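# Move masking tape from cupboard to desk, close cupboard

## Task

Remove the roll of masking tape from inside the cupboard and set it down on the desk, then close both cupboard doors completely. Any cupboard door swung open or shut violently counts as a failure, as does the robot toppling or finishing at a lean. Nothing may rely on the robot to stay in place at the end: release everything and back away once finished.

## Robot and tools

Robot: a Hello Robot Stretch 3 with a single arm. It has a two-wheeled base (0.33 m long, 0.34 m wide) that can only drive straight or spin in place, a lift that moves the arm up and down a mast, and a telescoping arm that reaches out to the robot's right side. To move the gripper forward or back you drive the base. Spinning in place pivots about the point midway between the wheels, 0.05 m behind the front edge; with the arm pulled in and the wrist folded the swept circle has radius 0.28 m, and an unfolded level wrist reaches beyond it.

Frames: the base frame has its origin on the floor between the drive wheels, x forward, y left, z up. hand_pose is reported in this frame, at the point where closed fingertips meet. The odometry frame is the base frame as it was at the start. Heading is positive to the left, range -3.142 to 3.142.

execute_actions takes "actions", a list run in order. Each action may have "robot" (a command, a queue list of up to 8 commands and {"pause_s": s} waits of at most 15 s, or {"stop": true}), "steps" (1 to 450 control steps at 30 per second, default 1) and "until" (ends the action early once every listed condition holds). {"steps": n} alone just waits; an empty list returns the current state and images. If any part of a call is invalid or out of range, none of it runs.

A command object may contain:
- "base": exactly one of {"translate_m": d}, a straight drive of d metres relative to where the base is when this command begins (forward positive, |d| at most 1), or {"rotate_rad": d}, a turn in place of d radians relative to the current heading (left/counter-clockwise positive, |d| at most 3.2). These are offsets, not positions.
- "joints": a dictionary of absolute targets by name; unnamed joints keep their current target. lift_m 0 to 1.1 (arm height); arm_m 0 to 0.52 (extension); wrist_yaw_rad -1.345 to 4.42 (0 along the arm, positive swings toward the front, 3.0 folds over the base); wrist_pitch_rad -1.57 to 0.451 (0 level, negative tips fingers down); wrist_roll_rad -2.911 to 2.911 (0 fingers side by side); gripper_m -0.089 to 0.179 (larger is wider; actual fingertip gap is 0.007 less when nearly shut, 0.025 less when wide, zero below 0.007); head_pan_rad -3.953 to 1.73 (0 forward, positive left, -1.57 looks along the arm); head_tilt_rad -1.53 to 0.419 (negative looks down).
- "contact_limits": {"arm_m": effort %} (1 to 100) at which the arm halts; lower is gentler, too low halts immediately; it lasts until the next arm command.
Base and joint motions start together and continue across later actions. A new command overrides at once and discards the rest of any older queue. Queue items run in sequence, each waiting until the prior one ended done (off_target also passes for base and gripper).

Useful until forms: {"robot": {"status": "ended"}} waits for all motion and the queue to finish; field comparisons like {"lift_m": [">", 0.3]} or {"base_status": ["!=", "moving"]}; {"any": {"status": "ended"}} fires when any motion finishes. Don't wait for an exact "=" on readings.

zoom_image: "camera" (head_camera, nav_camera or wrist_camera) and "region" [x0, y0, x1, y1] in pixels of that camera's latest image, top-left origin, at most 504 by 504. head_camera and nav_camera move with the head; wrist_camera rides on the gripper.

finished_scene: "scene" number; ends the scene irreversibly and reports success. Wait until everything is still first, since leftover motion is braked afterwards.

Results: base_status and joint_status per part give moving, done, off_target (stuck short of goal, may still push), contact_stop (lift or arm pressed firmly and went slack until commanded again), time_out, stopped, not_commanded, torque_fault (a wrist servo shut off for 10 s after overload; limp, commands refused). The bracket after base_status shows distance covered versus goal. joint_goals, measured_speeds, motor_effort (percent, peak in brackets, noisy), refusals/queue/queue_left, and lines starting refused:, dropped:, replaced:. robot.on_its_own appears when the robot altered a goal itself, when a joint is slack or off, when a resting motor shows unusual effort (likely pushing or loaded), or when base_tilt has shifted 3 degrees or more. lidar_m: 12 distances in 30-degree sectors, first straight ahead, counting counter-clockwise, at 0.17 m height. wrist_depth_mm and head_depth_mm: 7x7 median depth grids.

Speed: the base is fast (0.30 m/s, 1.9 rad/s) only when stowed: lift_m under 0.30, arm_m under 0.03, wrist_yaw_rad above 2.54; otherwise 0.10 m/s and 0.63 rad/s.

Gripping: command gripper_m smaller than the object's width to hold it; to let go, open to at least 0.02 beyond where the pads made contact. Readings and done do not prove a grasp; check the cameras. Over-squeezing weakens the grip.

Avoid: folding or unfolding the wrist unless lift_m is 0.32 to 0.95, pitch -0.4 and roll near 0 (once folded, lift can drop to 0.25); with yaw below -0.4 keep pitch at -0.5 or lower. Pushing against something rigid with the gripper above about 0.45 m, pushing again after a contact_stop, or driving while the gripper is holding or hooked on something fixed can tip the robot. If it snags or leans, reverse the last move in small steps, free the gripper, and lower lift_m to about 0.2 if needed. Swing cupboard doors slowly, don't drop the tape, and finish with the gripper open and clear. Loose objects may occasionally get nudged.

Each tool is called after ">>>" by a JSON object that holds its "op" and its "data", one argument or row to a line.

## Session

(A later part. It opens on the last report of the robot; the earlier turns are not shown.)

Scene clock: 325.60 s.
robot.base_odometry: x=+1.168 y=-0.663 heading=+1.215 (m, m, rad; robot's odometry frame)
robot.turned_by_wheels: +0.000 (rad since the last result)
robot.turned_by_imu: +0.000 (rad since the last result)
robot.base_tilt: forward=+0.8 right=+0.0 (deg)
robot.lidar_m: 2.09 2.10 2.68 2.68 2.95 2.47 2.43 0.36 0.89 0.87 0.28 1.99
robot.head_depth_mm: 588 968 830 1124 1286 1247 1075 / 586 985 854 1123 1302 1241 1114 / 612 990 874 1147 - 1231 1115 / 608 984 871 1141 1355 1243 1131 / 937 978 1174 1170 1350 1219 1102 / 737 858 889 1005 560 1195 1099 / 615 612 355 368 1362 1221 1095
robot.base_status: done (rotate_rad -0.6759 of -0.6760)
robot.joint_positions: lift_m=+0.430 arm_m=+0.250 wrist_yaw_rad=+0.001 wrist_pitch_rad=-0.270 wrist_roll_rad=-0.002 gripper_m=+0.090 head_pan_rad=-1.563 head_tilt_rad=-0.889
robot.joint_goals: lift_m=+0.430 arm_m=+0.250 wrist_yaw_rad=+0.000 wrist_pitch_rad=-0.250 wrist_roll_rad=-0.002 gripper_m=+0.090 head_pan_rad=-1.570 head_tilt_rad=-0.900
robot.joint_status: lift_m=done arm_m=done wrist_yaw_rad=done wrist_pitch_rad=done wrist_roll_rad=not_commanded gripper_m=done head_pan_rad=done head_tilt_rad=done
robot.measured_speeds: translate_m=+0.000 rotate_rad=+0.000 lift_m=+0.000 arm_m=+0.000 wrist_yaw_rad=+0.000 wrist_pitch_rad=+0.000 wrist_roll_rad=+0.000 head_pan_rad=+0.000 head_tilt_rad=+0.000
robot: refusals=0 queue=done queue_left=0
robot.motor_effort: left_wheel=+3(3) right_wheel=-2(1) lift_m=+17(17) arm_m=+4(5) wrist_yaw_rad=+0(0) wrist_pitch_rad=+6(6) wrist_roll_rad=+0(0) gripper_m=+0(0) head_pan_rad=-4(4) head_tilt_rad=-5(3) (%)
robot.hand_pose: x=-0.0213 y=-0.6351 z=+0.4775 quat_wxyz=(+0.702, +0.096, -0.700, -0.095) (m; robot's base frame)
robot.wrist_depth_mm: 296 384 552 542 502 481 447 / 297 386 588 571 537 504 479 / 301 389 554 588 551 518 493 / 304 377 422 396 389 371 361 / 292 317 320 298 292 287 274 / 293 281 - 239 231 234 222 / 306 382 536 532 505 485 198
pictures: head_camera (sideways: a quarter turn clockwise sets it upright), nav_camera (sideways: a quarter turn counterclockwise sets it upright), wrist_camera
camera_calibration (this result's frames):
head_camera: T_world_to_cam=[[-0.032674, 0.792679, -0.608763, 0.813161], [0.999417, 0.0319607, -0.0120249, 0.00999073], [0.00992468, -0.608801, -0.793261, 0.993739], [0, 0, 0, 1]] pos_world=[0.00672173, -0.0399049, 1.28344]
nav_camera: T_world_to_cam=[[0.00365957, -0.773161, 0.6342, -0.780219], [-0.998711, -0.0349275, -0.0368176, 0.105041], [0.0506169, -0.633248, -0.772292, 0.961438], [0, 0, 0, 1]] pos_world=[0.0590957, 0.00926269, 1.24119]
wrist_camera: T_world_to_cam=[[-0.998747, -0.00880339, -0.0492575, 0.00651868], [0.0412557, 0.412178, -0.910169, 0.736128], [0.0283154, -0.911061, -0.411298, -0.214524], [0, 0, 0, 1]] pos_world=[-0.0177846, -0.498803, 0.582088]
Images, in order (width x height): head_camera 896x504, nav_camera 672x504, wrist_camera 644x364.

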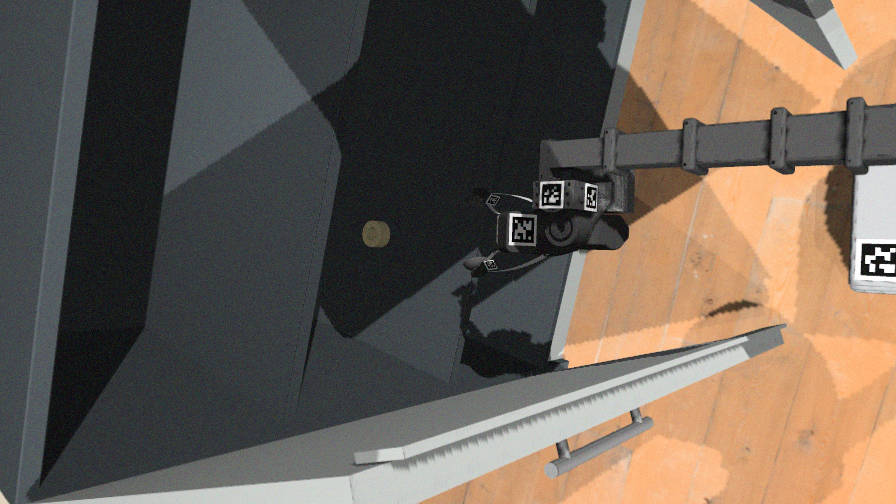

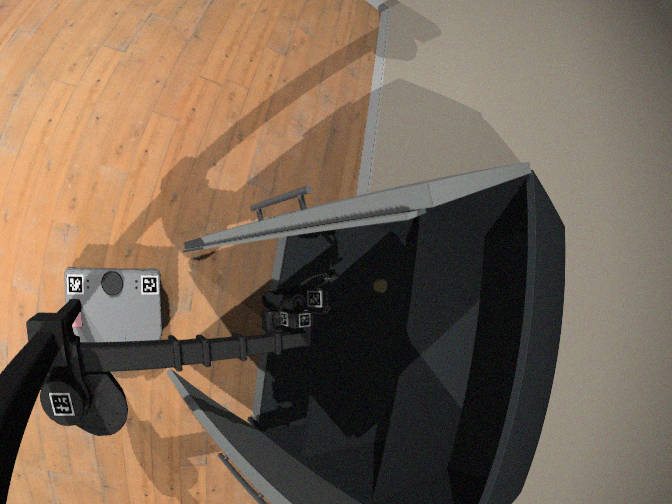

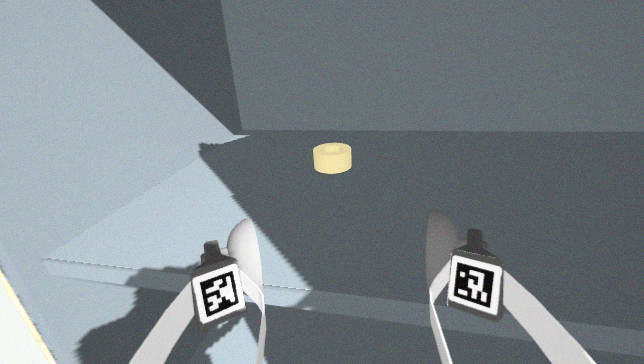

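>>> {"op": "execute_actions", "data": {
  "actions": [
    {"robot":{"joints":{"arm_m":0.44,"lift_m":0.415}},"steps":450,"until":{"robot":{"status":"ended"}}}
  ]
}}

Scene clock: 330.73 s.
robot.base_odometry: x=+1.168 y=-0.663 heading=+1.215 (m, m, rad; robot's odometry frame)
robot.turned_by_wheels: +0.000 (rad since the last result)
robot.turned_by_imu: +0.001 (rad since the last result)
robot.base_tilt: forward=+0.8 right=+0.0 (deg)
robot.lidar_m: 2.09 2.10 2.68 2.69 2.93 2.46 2.43 0.36 0.90 0.87 0.28 1.99
robot.head_depth_mm: 588 970 831 1130 1283 1242 1075 / 585 990 852 1124 1303 1238 1119 / 612 995 874 1173 1332 1232 1123 / 608 990 870 1172 1364 1239 1122 / 938 985 1174 1163 1349 1211 1103 / 732 860 890 1001 561 1193 1096 / 617 613 355 369 1377 1224 1091
robot.base_status: done (rotate_rad -0.6759 of -0.6760)
robot.joint_positions: lift_m=+0.415 arm_m=+0.440 wrist_yaw_rad=+0.001 wrist_pitch_rad=-0.269 wrist_roll_rad=-0.002 gripper_m=+0.090 head_pan_rad=-1.563 head_tilt_rad=-0.889
robot.joint_goals: lift_m=+0.415 arm_m=+0.440 wrist_yaw_rad=+0.000 wrist_pitch_rad=-0.250 wrist_roll_rad=-0.002 gripper_m=+0.090 head_pan_rad=-1.570 head_tilt_rad=-0.900
robot.joint_status: lift_m=done arm_m=done wrist_yaw_rad=done wrist_pitch_rad=done wrist_roll_rad=not_commanded gripper_m=done head_pan_rad=done head_tilt_rad=done
robot.measured_speeds: translate_m=+0.000 rotate_rad=+0.000 lift_m=+0.000 arm_m=+0.000 wrist_yaw_rad=+0.000 wrist_pitch_rad=+0.000 wrist_roll_rad=+0.000 head_pan_rad=+0.000 head_tilt_rad=+0.000
robot: refusals=0 queue=done queue_left=0
robot.motor_effort: left_wheel=+3(3) right_wheel=-2(1) lift_m=+18(18) arm_m=+4(5) wrist_yaw_rad=-1(1) wrist_pitch_rad=+5(5) wrist_roll_rad=+0(0) gripper_m=+0(1) head_pan_rad=-5(4) head_tilt_rad=-3(4) (%)
robot.hand_pose: x=-0.0213 y=-0.8251 z=+0.4626 quat_wxyz=(+0.702, +0.096, -0.700, -0.095) (m; robot's base frame)
robot.wrist_depth_mm: 259 336 383 358 341 320 304 / 259 335 406 381 358 338 321 / 261 339 436 407 383 359 338 / 263 344 376 367 349 337 323 / 264 288 290 247 266 259 248 / 231 227 - 215 211 213 202 / 191 187 182 179 176 171 169
pictures: head_camera (sideways: a quarter turn clockwise sets it upright), nav_camera (sideways: a quarter turn counterclockwise sets it upright), wrist_camera
camera_calibration (this result's frames):
head_camera: T_world_to_cam=[[-0.032674, 0.792679, -0.608763, 0.813159], [0.999417, 0.0319608, -0.0120248, 0.0099907], [0.00992467, -0.6088, -0.793261, 0.99374], [0, 0, 0, 1]] pos_world=[0.00672173, -0.0399049, 1.28344]
nav_camera: T_world_to_cam=[[0.00365958, -0.773161, 0.634199, -0.780218], [-0.998711, -0.0349274, -0.0368176, 0.105041], [0.0506169, -0.633247, -0.772293, 0.961439], [0, 0, 0, 1]] pos_world=[0.0590957, 0.00926276, 1.24119]
wrist_camera: T_world_to_cam=[[-0.998748, -0.00874812, -0.049256, 0.00413896], [0.041283, 0.411989, -0.910253, 0.800732], [0.0282559, -0.911147, -0.411112, -0.393949], [0, 0, 0, 1]] pos_world=[-0.0177914, -0.688802, 0.567116]
Images, in order (width x height): head_camera 896x504, nav_camera 672x504, wrist_camera 644x364.

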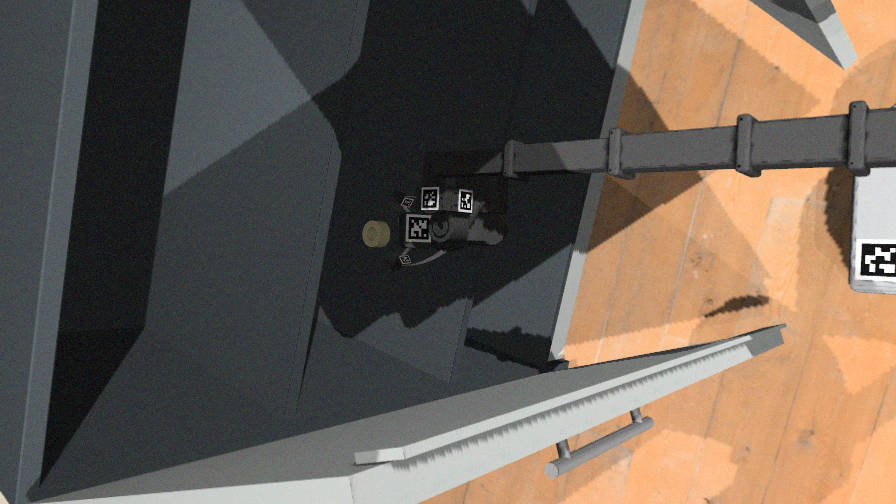

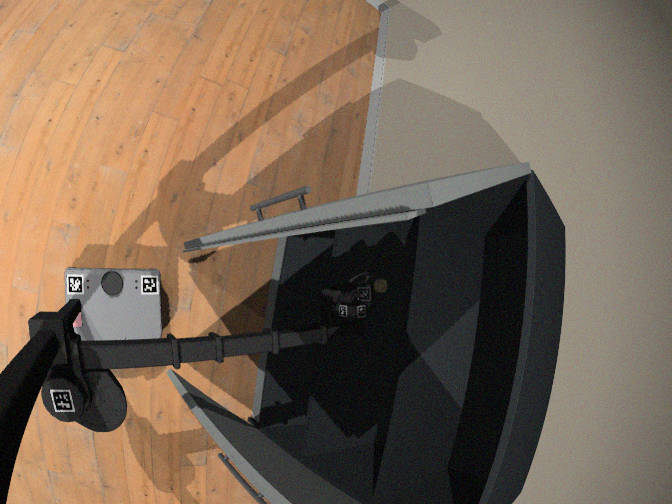

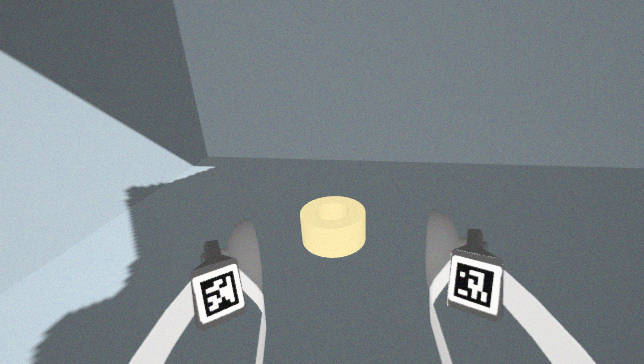

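>>> {"op": "execute_actions", "data": {
  "actions": [
    {"robot":{"joints":{"arm_m":0.52,"lift_m":0.385}},"steps":450,"until":{"robot":{"status":"ended"}}}
  ]
}}

Scene clock: 339.27 s.
robot.base_odometry: x=+1.168 y=-0.663 heading=+1.215 (m, m, rad; robot's odometry frame)
robot.turned_by_wheels: +0.000 (rad since the last result)
robot.turned_by_imu: +0.001 (rad since the last result)
robot.base_tilt: forward=+0.8 right=-0.1 (deg)
robot.lidar_m: 2.10 2.10 2.69 2.68 2.95 2.46 2.43 0.36 0.89 0.87 0.28 1.99
robot.head_depth_mm: 588 967 833 1127 1276 1248 1074 / 585 989 850 1125 1330 1240 1120 / 611 994 850 1185 1327 1237 1122 / 607 992 869 1178 1349 1233 1123 / 939 985 1184 1174 1355 1216 1096 / 735 859 892 999 560 1190 1098 / 616 611 355 369 1365 1231 1095
robot.base_status: done (rotate_rad -0.6759 of -0.6760)
robot.joint_positions: lift_m=+0.385 arm_m=+0.517 wrist_yaw_rad=+0.001 wrist_pitch_rad=-0.265 wrist_roll_rad=-0.002 gripper_m=+0.090 head_pan_rad=-1.563 head_tilt_rad=-0.889
robot.joint_goals: lift_m=+0.385 arm_m=+0.520 wrist_yaw_rad=+0.000 wrist_pitch_rad=-0.250 wrist_roll_rad=-0.002 gripper_m=+0.090 head_pan_rad=-1.570 head_tilt_rad=-0.900
robot.joint_status: lift_m=done arm_m=done wrist_yaw_rad=done wrist_pitch_rad=done wrist_roll_rad=not_commanded gripper_m=done head_pan_rad=done head_tilt_rad=done
robot.measured_speeds: translate_m=+0.000 rotate_rad=+0.000 lift_m=+0.000 arm_m=+0.000 wrist_yaw_rad=+0.000 wrist_pitch_rad=+0.000 wrist_roll_rad=+0.000 head_pan_rad=+0.000 head_tilt_rad=+0.000
robot: refusals=0 queue=done queue_left=0
robot.motor_effort: left_wheel=+3(3) right_wheel=-1(2) lift_m=+15(17) arm_m=+5(4) wrist_yaw_rad=-1(2) wrist_pitch_rad=+4(5) wrist_roll_rad=+0(0) gripper_m=+0(0) head_pan_rad=-4(4) head_tilt_rad=-3(4) (%)
robot.hand_pose: x=-0.0213 y=-0.9029 z=+0.4336 quat_wxyz=(+0.702, +0.094, -0.700, -0.093) (m; robot's base frame)
robot.wrist_depth_mm: 242 310 303 285 271 257 244 / 245 318 326 304 287 272 256 / 245 317 351 328 308 288 272 / 246 296 308 295 284 276 264 / 231 234 237 182 214 210 201 / 188 184 - 154 164 172 163 / 154 152 147 144 142 138 137
pictures: head_camera (sideways: a quarter turn clockwise sets it upright), nav_camera (sideways: a quarter turn counterclockwise sets it upright), wrist_camera
camera_calibration (this result's frames):
head_camera: T_world_to_cam=[[-0.0326737, 0.792684, -0.608757, 0.813152], [0.999417, 0.0319605, -0.0120247, 0.00999047], [0.00992441, -0.608795, -0.793266, 0.993745], [0, 0, 0, 1]] pos_world=[0.00672171, -0.0399048, 1.28344]
nav_camera: T_world_to_cam=[[0.00365933, -0.773166, 0.634193, -0.780211], [-0.998711, -0.0349268, -0.0368178, 0.105041], [0.0506166, -0.633241, -0.772298, 0.961445], [0, 0, 0, 1]] pos_world=[0.0590957, 0.00926317, 1.24119]
wrist_camera: T_world_to_cam=[[-0.998748, -0.00894638, -0.0492223, 0.0018379], [0.0412873, 0.408238, -0.911942, 0.803748], [0.028253, -0.912832, -0.407357, -0.479847], [0, 0, 0, 1]] pos_world=[-0.0177919, -0.766123, 0.537593]
Images, in order (width x height): head_camera 896x504, nav_camera 672x504, wrist_camera 644x364.

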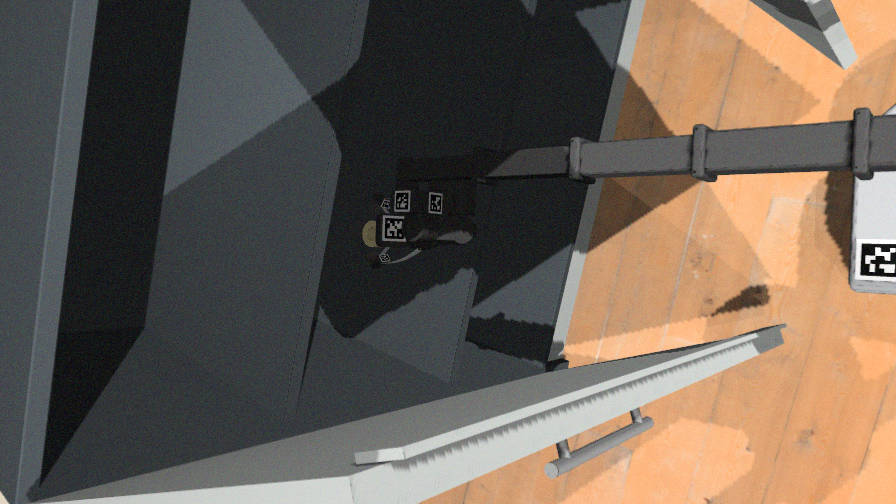

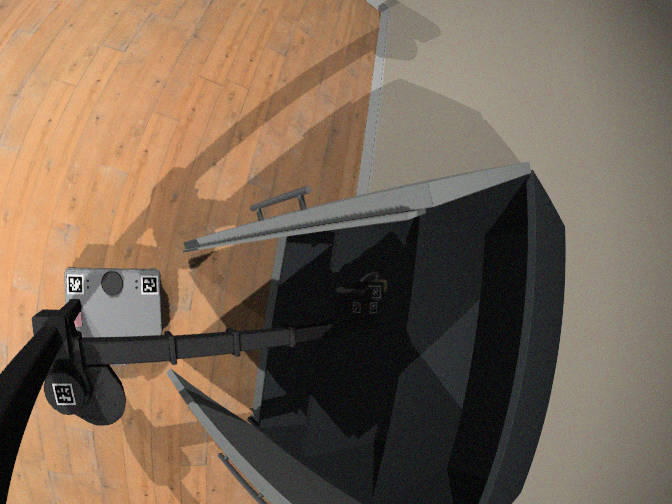

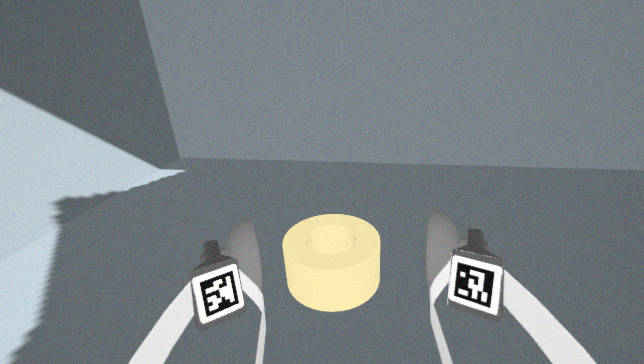

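>>> {"op": "execute_actions", "data": {
  "actions": [
    {"robot":{"joints":{"gripper_m":0.0}},"steps":150,"until":{"robot":{"status":"ended"}}},
    {"robot":{"joints":{"gripper_m":0.012}},"steps":30,"until":{"robot":{"status":"ended"}}},
    {"robot":{"joints":{"lift_m":0.42}},"steps":150,"until":{"robot":{"status":"ended"}}}
  ]
}}

Scene clock: 346.53 s.
robot.base_odometry: x=+1.168 y=-0.663 heading=+1.215 (m, m, rad; robot's odometry frame)
robot.turned_by_wheels: +0.000 (rad since the last result)
robot.turned_by_imu: +0.001 (rad since the last result)
robot.base_tilt: forward=+0.8 right=+0.0 (deg)
robot.lidar_m: 2.10 2.11 2.69 2.68 2.95 2.46 2.43 0.36 0.89 0.87 0.28 1.99
robot.head_depth_mm: 588 963 829 1130 1284 1251 1073 / 585 989 853 1120 1326 1232 1120 / 612 990 849 1154 1332 1238 1123 / 609 993 871 1172 1349 1236 1119 / 940 982 1177 1165 1346 1217 1097 / 737 859 891 1007 561 1186 1096 / 615 612 356 369 1369 1229 1100
robot.base_status: done (rotate_rad -0.6759 of -0.6760)
robot.joint_positions: lift_m=+0.420 arm_m=+0.517 wrist_yaw_rad=-0.002 wrist_pitch_rad=-0.264 wrist_roll_rad=-0.002 gripper_m=+0.012 head_pan_rad=-1.563 head_tilt_rad=-0.889
robot.joint_goals: lift_m=+0.420 arm_m=+0.520 wrist_yaw_rad=+0.000 wrist_pitch_rad=-0.250 wrist_roll_rad=-0.002 gripper_m=+0.012 head_pan_rad=-1.570 head_tilt_rad=-0.900
robot.joint_status: lift_m=done arm_m=done wrist_yaw_rad=done wrist_pitch_rad=done wrist_roll_rad=not_commanded gripper_m=done head_pan_rad=done head_tilt_rad=done
robot.measured_speeds: translate_m=+0.000 rotate_rad=+0.000 lift_m=+0.000 arm_m=+0.000 wrist_yaw_rad=+0.000 wrist_pitch_rad=+0.000 wrist_roll_rad=+0.000 head_pan_rad=+0.000 head_tilt_rad=+0.000
robot: refusals=0 queue=done queue_left=0
robot.motor_effort: left_wheel=+3(3) right_wheel=-1(1) lift_m=+26(28) arm_m=+4(5) wrist_yaw_rad=+1(2) wrist_pitch_rad=+4(4) wrist_roll_rad=+0(0) gripper_m=+0(94) head_pan_rad=-4(4) head_tilt_rad=-3(4) (%)
robot.hand_pose: x=-0.0220 y=-0.9030 z=+0.4682 quat_wxyz=(+0.702, +0.093, -0.700, -0.094) (m; robot's base frame)
robot.wrist_depth_mm: 244 309 304 285 270 256 244 / 245 317 327 305 288 272 258 / 246 319 352 326 306 287 272 / 247 323 368 338 322 308 288 / 250 295 290 300 283 265 257 / 233 235 232 - 226 213 209 / 197 194 191 185 181 179 175
pictures: head_camera (sideways: a quarter turn clockwise sets it upright), nav_camera (sideways: a quarter turn counterclockwise sets it upright), wrist_camera
camera_calibration (this result's frames):
head_camera: T_world_to_cam=[[-0.0326737, 0.792684, -0.608757, 0.813152], [0.999417, 0.0319605, -0.0120247, 0.00999047], [0.00992441, -0.608795, -0.793266, 0.993745], [0, 0, 0, 1]] pos_world=[0.00672171, -0.0399048, 1.28344]
nav_camera: T_world_to_cam=[[0.00365933, -0.773166, 0.634193, -0.780211], [-0.998711, -0.0349268, -0.0368178, 0.105041], [0.0506166, -0.633241, -0.772297, 0.961445], [0, 0, 0, 1]] pos_world=[0.0590957, 0.00926317, 1.24119]
wrist_camera: T_world_to_cam=[[-0.998769, -0.00615943, -0.0492161, 0.00537131], [0.0424441, 0.407288, -0.912313, 0.834743], [0.0256645, -0.913279, -0.406525, -0.466705], [0, 0, 0, 1]] pos_world=[-0.0180875, -0.76618, 0.572084]
Images, in order (width x height): head_camera 896x504, nav_camera 672x504, wrist_camera 644x364.

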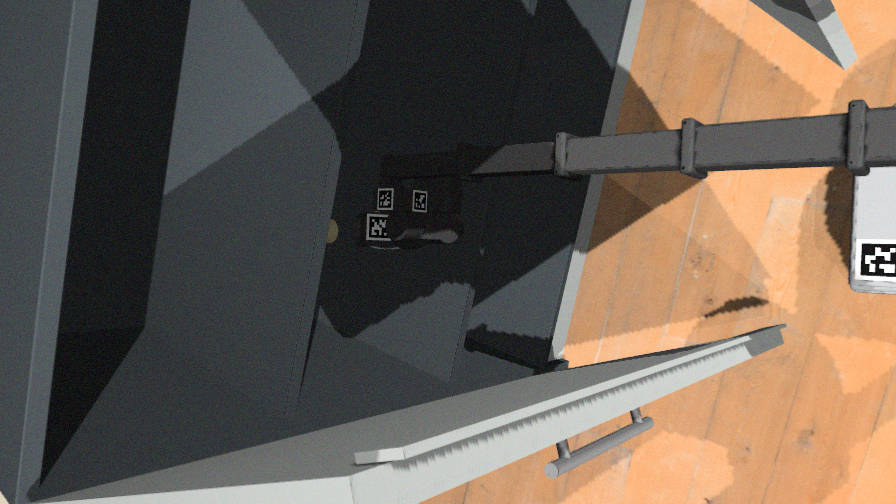

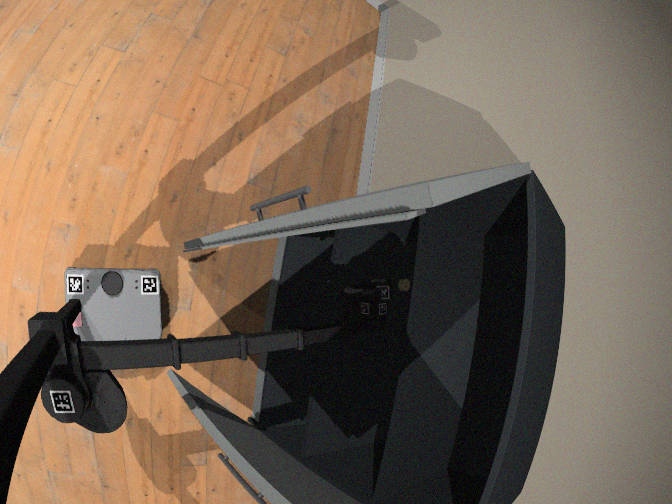

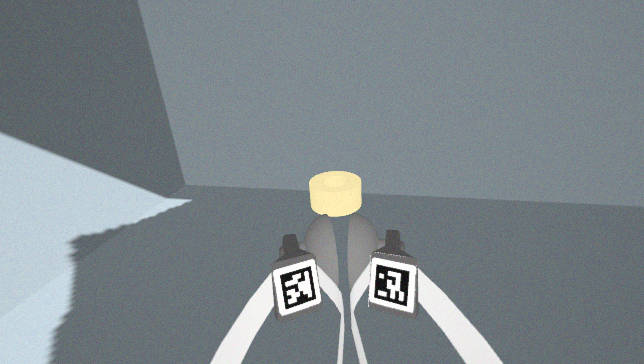

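>>> {"op": "execute_actions", "data": {
  "actions": [
    {"robot":[{"joints":{"arm_m":0.02,"wrist_yaw_rad":0.6,"head_pan_rad":-1.2}},{"base":{"translate_m":0.08}},{"base":{"translate_m":0.06}}],"steps":450,"until":{"robot":{"status":"ended"}}},
    {"steps":10}
  ]
}}

Scene clock: 427.33 s.
robot.base_odometry: x=+1.217 y=-0.532 heading=+1.215 (m, m, rad; robot's odometry frame)
robot.turned_by_wheels: +0.000 (rad since the last result)
robot.turned_by_imu: +0.001 (rad since the last result)
robot.base_tilt: forward=+0.7 right=+0.0 (deg)
robot.lidar_m: 2.02 1.96 2.64 2.65 2.99 2.61 2.49 0.48 1.09 0.51 0.27 2.04
robot.head_depth_mm: 624 905 860 1128 1269 1248 1127 / 598 664 853 1126 1328 1252 1150 / 1083 470 608 869 1332 1257 1073 / 1186 420 431 549 748 1172 1111 / 1272 1484 345 395 553 1178 1104 / 1374 1639 1819 1588 1409 1231 1096 / 1498 1821 1918 1609 1396 1234 1100
robot.base_status: done (translate_m +0.0600 of +0.0600)
robot.joint_positions: lift_m=+0.420 arm_m=+0.020 wrist_yaw_rad=+0.596 wrist_pitch_rad=-0.267 wrist_roll_rad=-0.002 gripper_m=+0.012 head_pan_rad=-1.207 head_tilt_rad=-0.889
robot.joint_goals: lift_m=+0.420 arm_m=+0.020 wrist_yaw_rad=+0.600 wrist_pitch_rad=-0.250 wrist_roll_rad=-0.002 gripper_m=+0.012 head_pan_rad=-1.200 head_tilt_rad=-0.900
robot.joint_status: lift_m=done arm_m=done wrist_yaw_rad=done wrist_pitch_rad=done wrist_roll_rad=not_commanded gripper_m=done head_pan_rad=done head_tilt_rad=done
robot.measured_speeds: translate_m=+0.000 rotate_rad=+0.000 lift_m=+0.000 arm_m=+0.000 wrist_yaw_rad=+0.000 wrist_pitch_rad=+0.000 wrist_roll_rad=+0.000 head_pan_rad=+0.000 head_tilt_rad=+0.000
robot: refusals=0 queue=done queue_left=0
robot.motor_effort: left_wheel=+2(8) right_wheel=-1(2) lift_m=+26(27) arm_m=-4(3) wrist_yaw_rad=+3(2) wrist_pitch_rad=+5(5) wrist_roll_rad=+0(0) gripper_m=+0(2) head_pan_rad=+4(36) head_tilt_rad=-5(4) (%)
robot.hand_pose: x=+0.1138 y=-0.3647 z=+0.4675 quat_wxyz=(+0.698, +0.296, -0.641, +0.116) (m; robot's base frame)
robot.wrist_depth_mm: 88 99 122 159 227 381 601 / 91 102 127 167 246 420 636 / 94 105 132 177 268 448 488 / 96 109 137 187 291 493 401 / 99 113 144 185 349 621 707 / 103 117 147 - 447 589 592 / 102 122 152 228 389 528 494
pictures: head_camera (sideways: a quarter turn clockwise sets it upright), nav_camera (sideways: a quarter turn counterclockwise sets it upright), wrist_camera
camera_calibration (this result's frames):
head_camera: T_world_to_cam=[[-0.30705, 0.731534, -0.608752, 0.814819], [0.925534, 0.378472, -0.0120245, 0.010441], [0.221599, -0.567113, -0.79327, 0.992459], [0, 0, 0, 1]] pos_world=[0.0205983, -0.0371829, 1.28344]
nav_camera: T_world_to_cam=[[0.273051, -0.723359, 0.634188, -0.781847], [-0.923839, -0.381006, -0.036818, 0.104585], [0.268262, -0.575835, -0.772302, 0.960123], [0, 0, 0, 1]] pos_world=[0.0525386, 0.0271628, 1.24119]
wrist_camera: T_world_to_cam=[[-0.821821, -0.567614, -0.0492385, -0.0806224], [-0.195858, 0.362609, -0.911128, 0.619343], [0.535024, -0.73914, -0.409172, 0.0279844], [0, 0, 0, 1]] pos_world=[0.0400736, -0.249658, 0.571782]
Images, in order (width x height): head_camera 896x504, nav_camera 672x504, wrist_camera 644x364.

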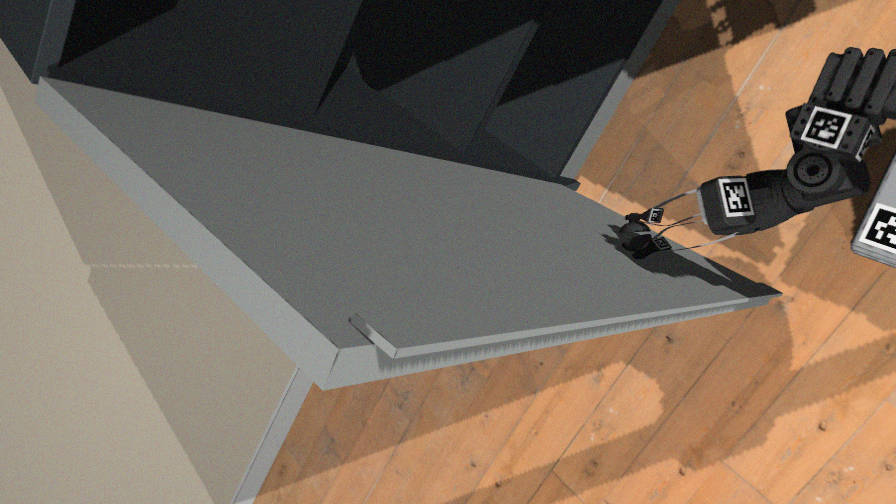

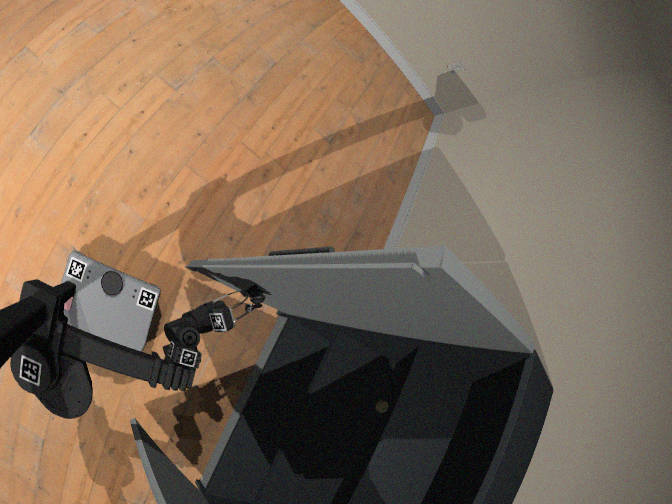

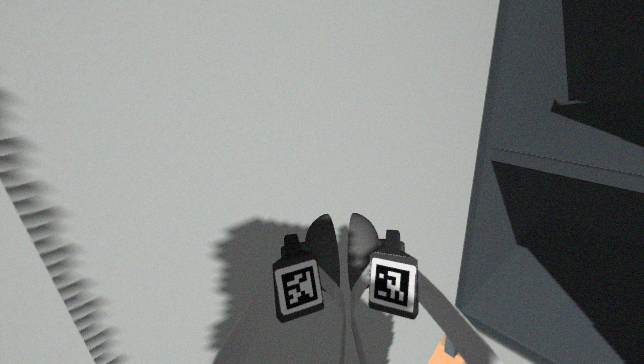

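>>> {"op": "execute_actions", "data": {
  "actions": [
    {"robot":[{"base":{"translate_m":-0.06},"joints":{"arm_m":0.0,"wrist_yaw_rad":0.0,"wrist_pitch_rad":-1.45,"head_pan_rad":-1.8,"head_tilt_rad":-1.1}},{"base":{"rotate_rad":1.226}},{"base":{"translate_m":-0.205}}],"steps":450,"until":{"robot":{"status":"ended"}}}
  ]
}}

Scene clock: 459.00 s.
robot.base_odometry: x=+1.352 y=-0.720 heading=+2.441 (m, m, rad; robot's odometry frame)
robot.turned_by_wheels: +1.226 (rad since the last result)
robot.turned_by_imu: +1.237 (rad since the last result)
robot.base_tilt: forward=+0.7 right=+0.0 (deg)
robot.lidar_m: 2.87 2.90 2.74 2.51 0.32 0.62 0.87 0.57 0.33 0.28 2.14 2.83
robot.head_depth_mm: 361 438 606 949 1193 1176 - / 351 403 542 820 1278 1203 - / 1775 374 490 707 1157 - - / 2087 348 446 619 941 - - / 2095 326 410 551 864 1188 1087 / 2058 310 372 530 1286 1172 1088 / 2006 1697 1505 1423 1291 1178 1085
robot.base_status: done (translate_m -0.2050 of -0.2050)
robot.joint_positions: lift_m=+0.420 arm_m=+0.000 wrist_yaw_rad=+0.002 wrist_pitch_rad=-1.446 wrist_roll_rad=-0.002 gripper_m=+0.012 head_pan_rad=-1.793 head_tilt_rad=-1.087
robot.joint_goals: lift_m=+0.420 arm_m=+0.000 wrist_yaw_rad=+0.000 wrist_pitch_rad=-1.450 wrist_roll_rad=-0.002 gripper_m=+0.012 head_pan_rad=-1.800 head_tilt_rad=-1.100
robot.joint_status: lift_m=done arm_m=done wrist_yaw_rad=done wrist_pitch_rad=done wrist_roll_rad=not_commanded gripper_m=done head_pan_rad=done head_tilt_rad=done
robot.measured_speeds: translate_m=+0.000 rotate_rad=+0.000 lift_m=+0.000 arm_m=+0.000 wrist_yaw_rad=+0.000 wrist_pitch_rad=+0.000 wrist_roll_rad=+0.000 head_pan_rad=+0.000 head_tilt_rad=+0.000
robot: refusals=0 queue=done queue_left=0
robot.motor_effort: left_wheel=-2(9) right_wheel=+1(5) lift_m=+27(26) arm_m=-4(6) wrist_yaw_rad=-2(5) wrist_pitch_rad=-1(6) wrist_roll_rad=+0(0) gripper_m=+1(1) head_pan_rad=-4(45) head_tilt_rad=-4(16) (%)
robot.hand_pose: x=-0.0216 y=-0.1533 z=+0.3012 quat_wxyz=(+0.531, +0.469, -0.529, -0.467) (m; robot's base frame)
robot.wrist_depth_mm: 466 468 195 248 310 451 448 / 473 471 464 463 457 454 449 / 480 472 472 461 459 454 451 / 478 478 474 467 461 460 456 / 481 477 477 - - - 457 / 488 489 474 - - - 463 / 496 492 483 - - - 468
pictures: head_camera (sideways: a quarter turn clockwise sets it upright), nav_camera (sideways: a quarter turn counterclockwise sets it upright), wrist_camera
camera_calibration (this result's frames):
head_camera: T_world_to_cam=[[0.171898, 0.880799, -0.441185, 0.593609], [0.980792, -0.194932, -0.00702557, 0.00359337], [-0.0921892, -0.431503, -0.897389, 1.12971], [0, 0, 0, 1]] pos_world=[-0.00141787, -0.0346778, 1.2757]
nav_camera: T_world_to_cam=[[-0.196884, -0.860427, 0.470003, -0.565087], [-0.978653, 0.201295, -0.0414493, 0.110938], [-0.0589452, -0.468131, -0.881691, 1.10432], [0, 0, 0, 1]] pos_world=[0.0624079, 0.00841766, 1.24386]
wrist_camera: T_world_to_cam=[[-0.998833, 0.0409291, -0.0256599, 0.00224235], [0.0401256, 0.998711, 0.0310814, 0.183432], [0.0268989, 0.0300155, -0.999187, 0.473213], [0, 0, 0, 1]] pos_world=[-0.0178495, -0.197491, 0.467185]
Images, in order (width x height): head_camera 896x504, nav_camera 672x504, wrist_camera 644x364.

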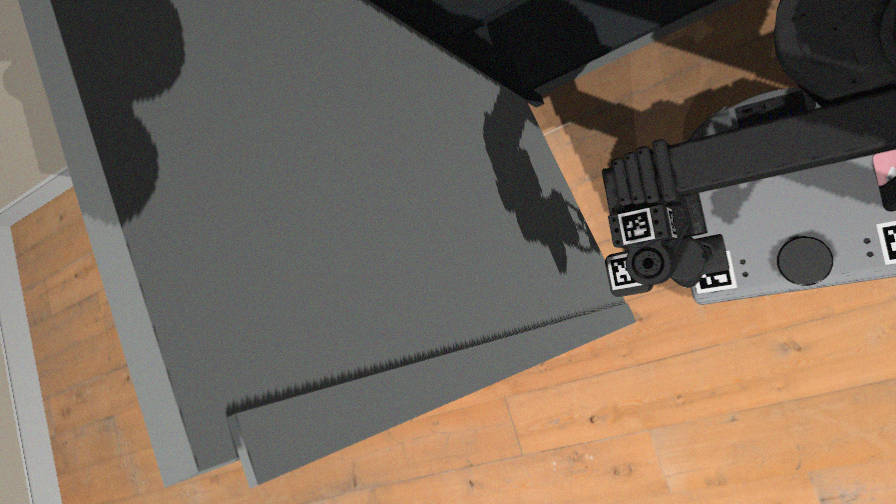

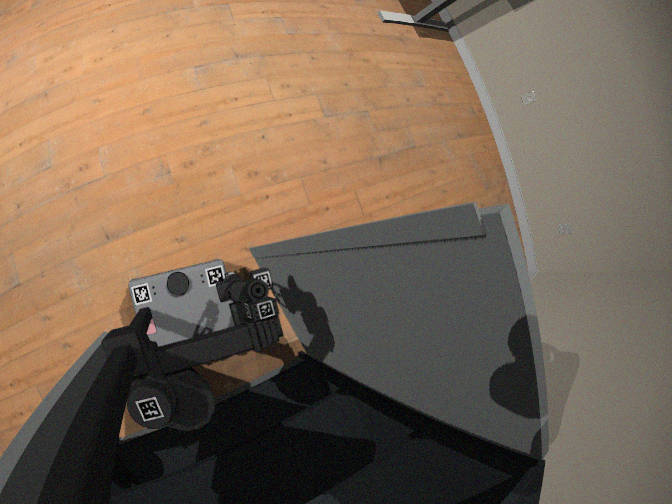

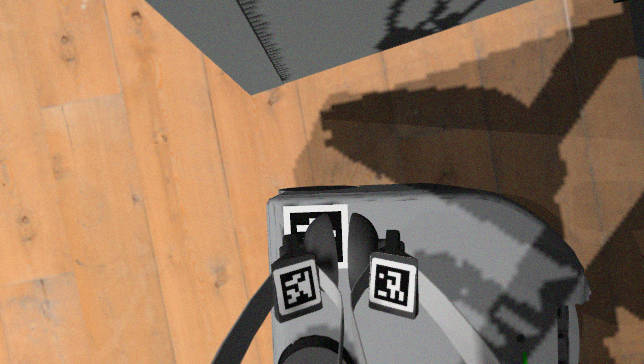

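>>> {"op": "execute_actions", "data": {
  "actions": [
    {"robot":[{"base":{"rotate_rad":-1.235},"joints":{"head_pan_rad":-1.57,"head_tilt_rad":-0.9}},{"joints":{"wrist_pitch_rad":-0.25,"gripper_m":0.09}},{"joints":{"arm_m":0.40,"lift_m":0.41}}],"steps":450,"until":{"robot":{"status":"ended"}}}
  ]
}}

Scene clock: 473.27 s.
robot.base_odometry: x=+1.352 y=-0.720 heading=+1.206 (m, m, rad; robot's odometry frame)
robot.turned_by_wheels: -1.235 (rad since the last result)
robot.turned_by_imu: -1.243 (rad since the last result)
robot.base_tilt: forward=+0.9 right=+0.0 (deg)
robot.lidar_m: 0.28 2.15 2.86 2.87 3.02 2.52 0.31 0.43 0.88 0.77 0.38 0.29
robot.head_depth_mm: 514 440 794 700 988 1185 1104 / 512 869 788 717 997 1178 1112 / 509 885 788 697 1096 1192 1127 / 507 894 787 714 1110 1208 1125 / 505 901 785 1055 1197 1237 1108 / 501 774 764 927 1043 1165 1092 / 501 614 676 726 765 805 846
robot.base_status: done (rotate_rad -1.2349 of -1.2350)
robot.joint_positions: lift_m=+0.410 arm_m=+0.400 wrist_yaw_rad=+0.001 wrist_pitch_rad=-0.269 wrist_roll_rad=-0.002 gripper_m=+0.090 head_pan_rad=-1.577 head_tilt_rad=-0.902
robot.joint_goals: lift_m=+0.410 arm_m=+0.400 wrist_yaw_rad=+0.000 wrist_pitch_rad=-0.250 wrist_roll_rad=-0.002 gripper_m=+0.090 head_pan_rad=-1.570 head_tilt_rad=-0.900
robot.joint_status: lift_m=done arm_m=done wrist_yaw_rad=done wrist_pitch_rad=done wrist_roll_rad=not_commanded gripper_m=done head_pan_rad=done head_tilt_rad=done
robot.measured_speeds: translate_m=+0.000 rotate_rad=+0.000 lift_m=+0.000 arm_m=+0.000 wrist_yaw_rad=+0.000 wrist_pitch_rad=+0.000 wrist_roll_rad=+0.000 head_pan_rad=+0.000 head_tilt_rad=+0.000
robot: refusals=0 queue=done queue_left=0
robot.motor_effort: left_wheel=+3(11) right_wheel=-2(5) lift_m=+17(26) arm_m=+4(5) wrist_yaw_rad=-1(2) wrist_pitch_rad=+6(6) wrist_roll_rad=+0(0) gripper_m=+1(80) head_pan_rad=+5(28) head_tilt_rad=+2(15) (%)
robot.hand_pose: x=-0.0213 y=-0.7851 z=+0.4576 quat_wxyz=(+0.702, +0.096, -0.700, -0.095) (m; robot's base frame)
robot.wrist_depth_mm: 227 246 232 217 206 196 186 / 226 260 248 233 218 208 197 / 228 277 265 249 234 219 209 / 230 297 290 266 250 234 222 / 231 271 282 239 257 244 229 / 216 220 - 209 202 206 194 / 184 181 175 174 170 166 164
pictures: head_camera (sideways: a quarter turn clockwise sets it upright), nav_camera (sideways: a quarter turn counterclockwise sets it upright), wrist_camera
camera_calibration (this result's frames):
head_camera: T_world_to_cam=[[-0.0216161, 0.801114, -0.598122, 0.799228], [0.999765, 0.018241, -0.0116998, 0.00956522], [0.00153747, -0.598234, -0.80132, 1.00427], [0, 0, 0, 1]] pos_world=[0.00616921, -0.0396596, 1.28289]
nav_camera: T_world_to_cam=[[-0.00712661, -0.781536, 0.623819, -0.766628], [-0.999097, -0.0205648, -0.0371779, 0.105512], [0.0418846, -0.623521, -0.780684, 0.972403], [0, 0, 0, 1]] pos_world=[0.0592242, 0.00933583, 1.2413]
wrist_camera: T_world_to_cam=[[-0.998748, -0.00875652, -0.0492548, 0.00423754], [0.0412775, 0.412022, -0.910238, 0.779713], [0.0282646, -0.911132, -0.411145, -0.359531], [0, 0, 0, 1]] pos_world=[-0.0177903, -0.648802, 0.562114]
Images, in order (width x height): head_camera 896x504, nav_camera 672x504, wrist_camera 644x364.

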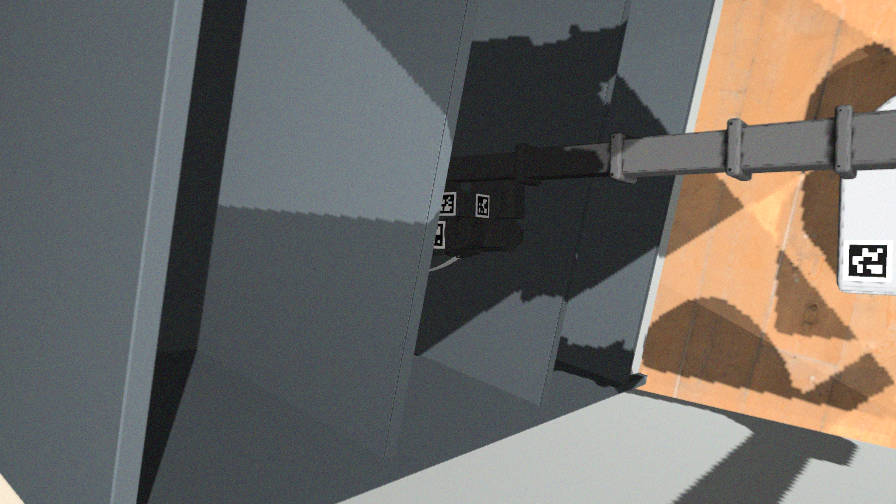

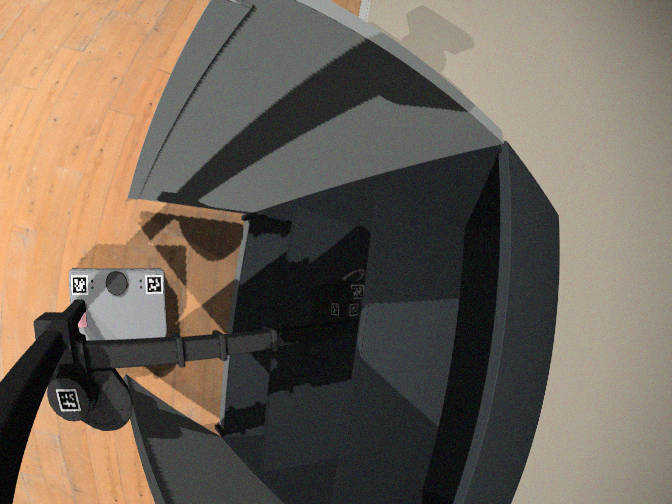

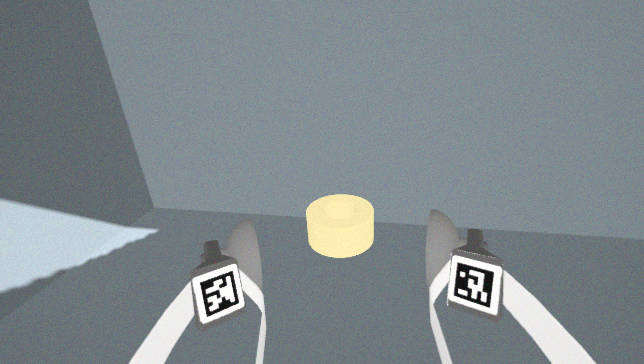

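>>> {"op": "execute_actions", "data": {
  "actions": [
    {"robot":{"joints":{"arm_m":0.49,"lift_m":0.386,"gripper_m":0.085},"contact_limits":{"arm_m":12}},"steps":450,"until":{"robot":{"status":"ended"}}}
  ]
}}

Scene clock: 483.60 s.
robot.base_odometry: x=+1.352 y=-0.720 heading=+1.206 (m, m, rad; robot's odometry frame)
robot.turned_by_wheels: +0.000 (rad since the last result)
robot.turned_by_imu: +0.001 (rad since the last result)
robot.base_tilt: forward=+0.8 right=+0.0 (deg)
robot.lidar_m: 0.28 2.14 2.87 2.87 3.02 2.52 0.31 0.43 0.88 0.77 0.38 0.29
robot.head_depth_mm: 517 440 796 702 978 1182 1113 / 513 867 790 718 1000 1182 1115 / 511 883 790 698 1019 1193 1126 / 508 895 787 1032 1016 1206 1127 / 507 899 788 1058 1197 1237 1101 / 503 776 765 930 1040 1166 1100 / 501 615 675 726 767 806 845
robot.base_status: done (rotate_rad -1.2349 of -1.2350)
robot.joint_positions: lift_m=+0.386 arm_m=+0.476 wrist_yaw_rad=-0.006 wrist_pitch_rad=-0.272 wrist_roll_rad=+0.002 gripper_m=+0.085 head_pan_rad=-1.577 head_tilt_rad=-0.902
robot.joint_goals: lift_m=+0.386 arm_m=+0.476 wrist_yaw_rad=+0.000 wrist_pitch_rad=-0.250 wrist_roll_rad=+0.002 gripper_m=+0.085 head_pan_rad=-1.570 head_tilt_rad=-0.900
robot.joint_status: lift_m=done arm_m=contact_stop wrist_yaw_rad=done wrist_pitch_rad=done wrist_roll_rad=not_commanded gripper_m=done head_pan_rad=done head_tilt_rad=done
robot.measured_speeds: translate_m=+0.000 rotate_rad=+0.000 lift_m=+0.000 arm_m=-0.002 wrist_yaw_rad=+0.000 wrist_pitch_rad=+0.000 wrist_roll_rad=+0.000 head_pan_rad=+0.000 head_tilt_rad=+0.000
robot: refusals=0 queue=dropped queue_left=0
robot.on_its_own: arm_m is slack since a contact_stop, until your next command for it (your +0.490 is given up)
robot.motor_effort: left_wheel=+3(4) right_wheel=-2(3) lift_m=+17(17) arm_m=+1(9) wrist_yaw_rad=+5(7) wrist_pitch_rad=+6(9) wrist_roll_rad=-1(1) gripper_m=-1(31) head_pan_rad=+4(4) head_tilt_rad=+1(1) (%)
robot.contact_limits: arm_m 12 (drawing in: default 21, maximum 34; extending or still: default 28, maximum 46)
robot.hand_pose: x=-0.0230 y=-0.8615 z=+0.4328 quat_wxyz=(+0.700, +0.094, -0.701, -0.099) (m; robot's base frame)
robot.wrist_depth_mm: 175 165 156 148 140 133 127 / 189 178 168 158 149 142 134 / 201 193 179 169 159 150 142 / 215 210 195 182 170 160 151 / 217 222 209 182 181 171 162 / 188 182 - 150 162 170 162 / 154 152 146 144 142 135 137
pictures: head_camera (sideways: a quarter turn clockwise sets it upright), nav_camera (sideways: a quarter turn counterclockwise sets it upright), wrist_camera
camera_calibration (this result's frames):
head_camera: T_world_to_cam=[[-0.0216194, 0.800806, -0.598533, 0.799764], [0.999765, 0.0182367, -0.0117124, 0.00958156], [0.00153592, -0.598646, -0.801013, 1.00387], [0, 0, 0, 1]] pos_world=[0.00616921, -0.0396694, 1.28291]
nav_camera: T_world_to_cam=[[-0.00712333, -0.781216, 0.62422, -0.767151], [-0.999097, -0.0205856, -0.0371642, 0.105494], [0.0418832, -0.623922, -0.780364, 0.971987], [0, 0, 0, 1]] pos_world=[0.059224, 0.00930479, 1.2413]
wrist_camera: T_world_to_cam=[[-0.998597, -0.000555878, -0.0529467, 0.00932872], [0.0479547, 0.414472, -0.908798, 0.790393], [0.0224501, -0.910062, -0.413864, -0.437317], [0, 0, 0, 1]] pos_world=[-0.0187696, -0.725576, 0.537811]
Images, in order (width x height): head_camera 896x504, nav_camera 672x504, wrist_camera 644x364.

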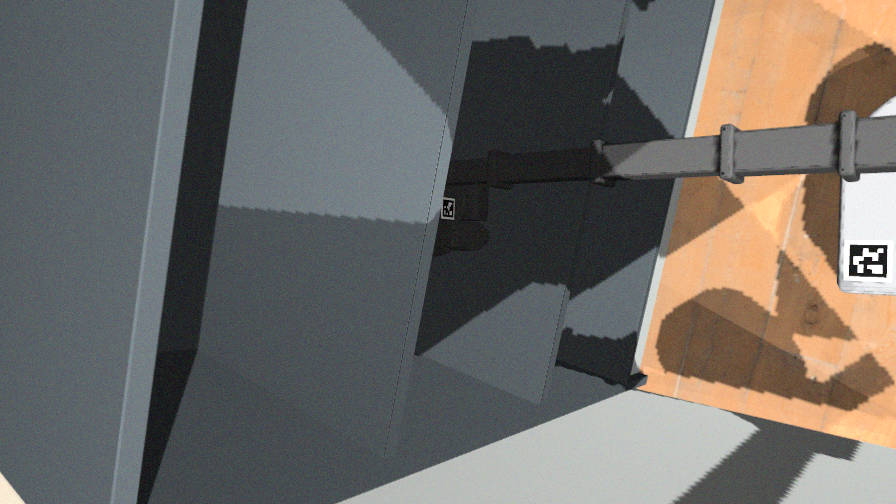

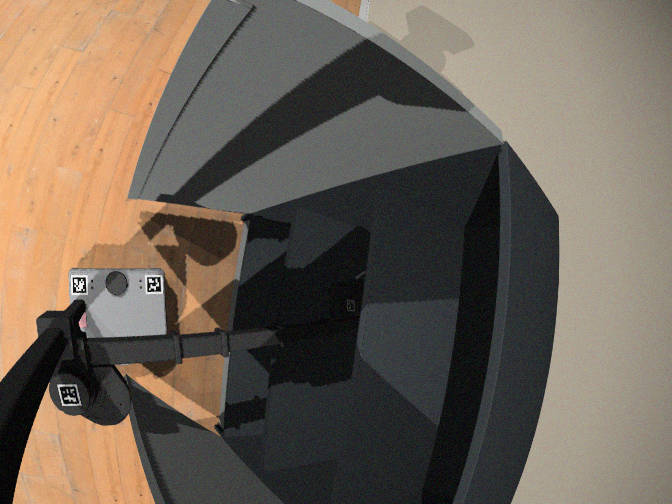

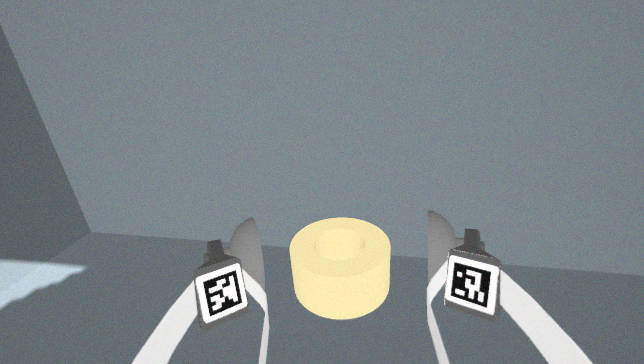

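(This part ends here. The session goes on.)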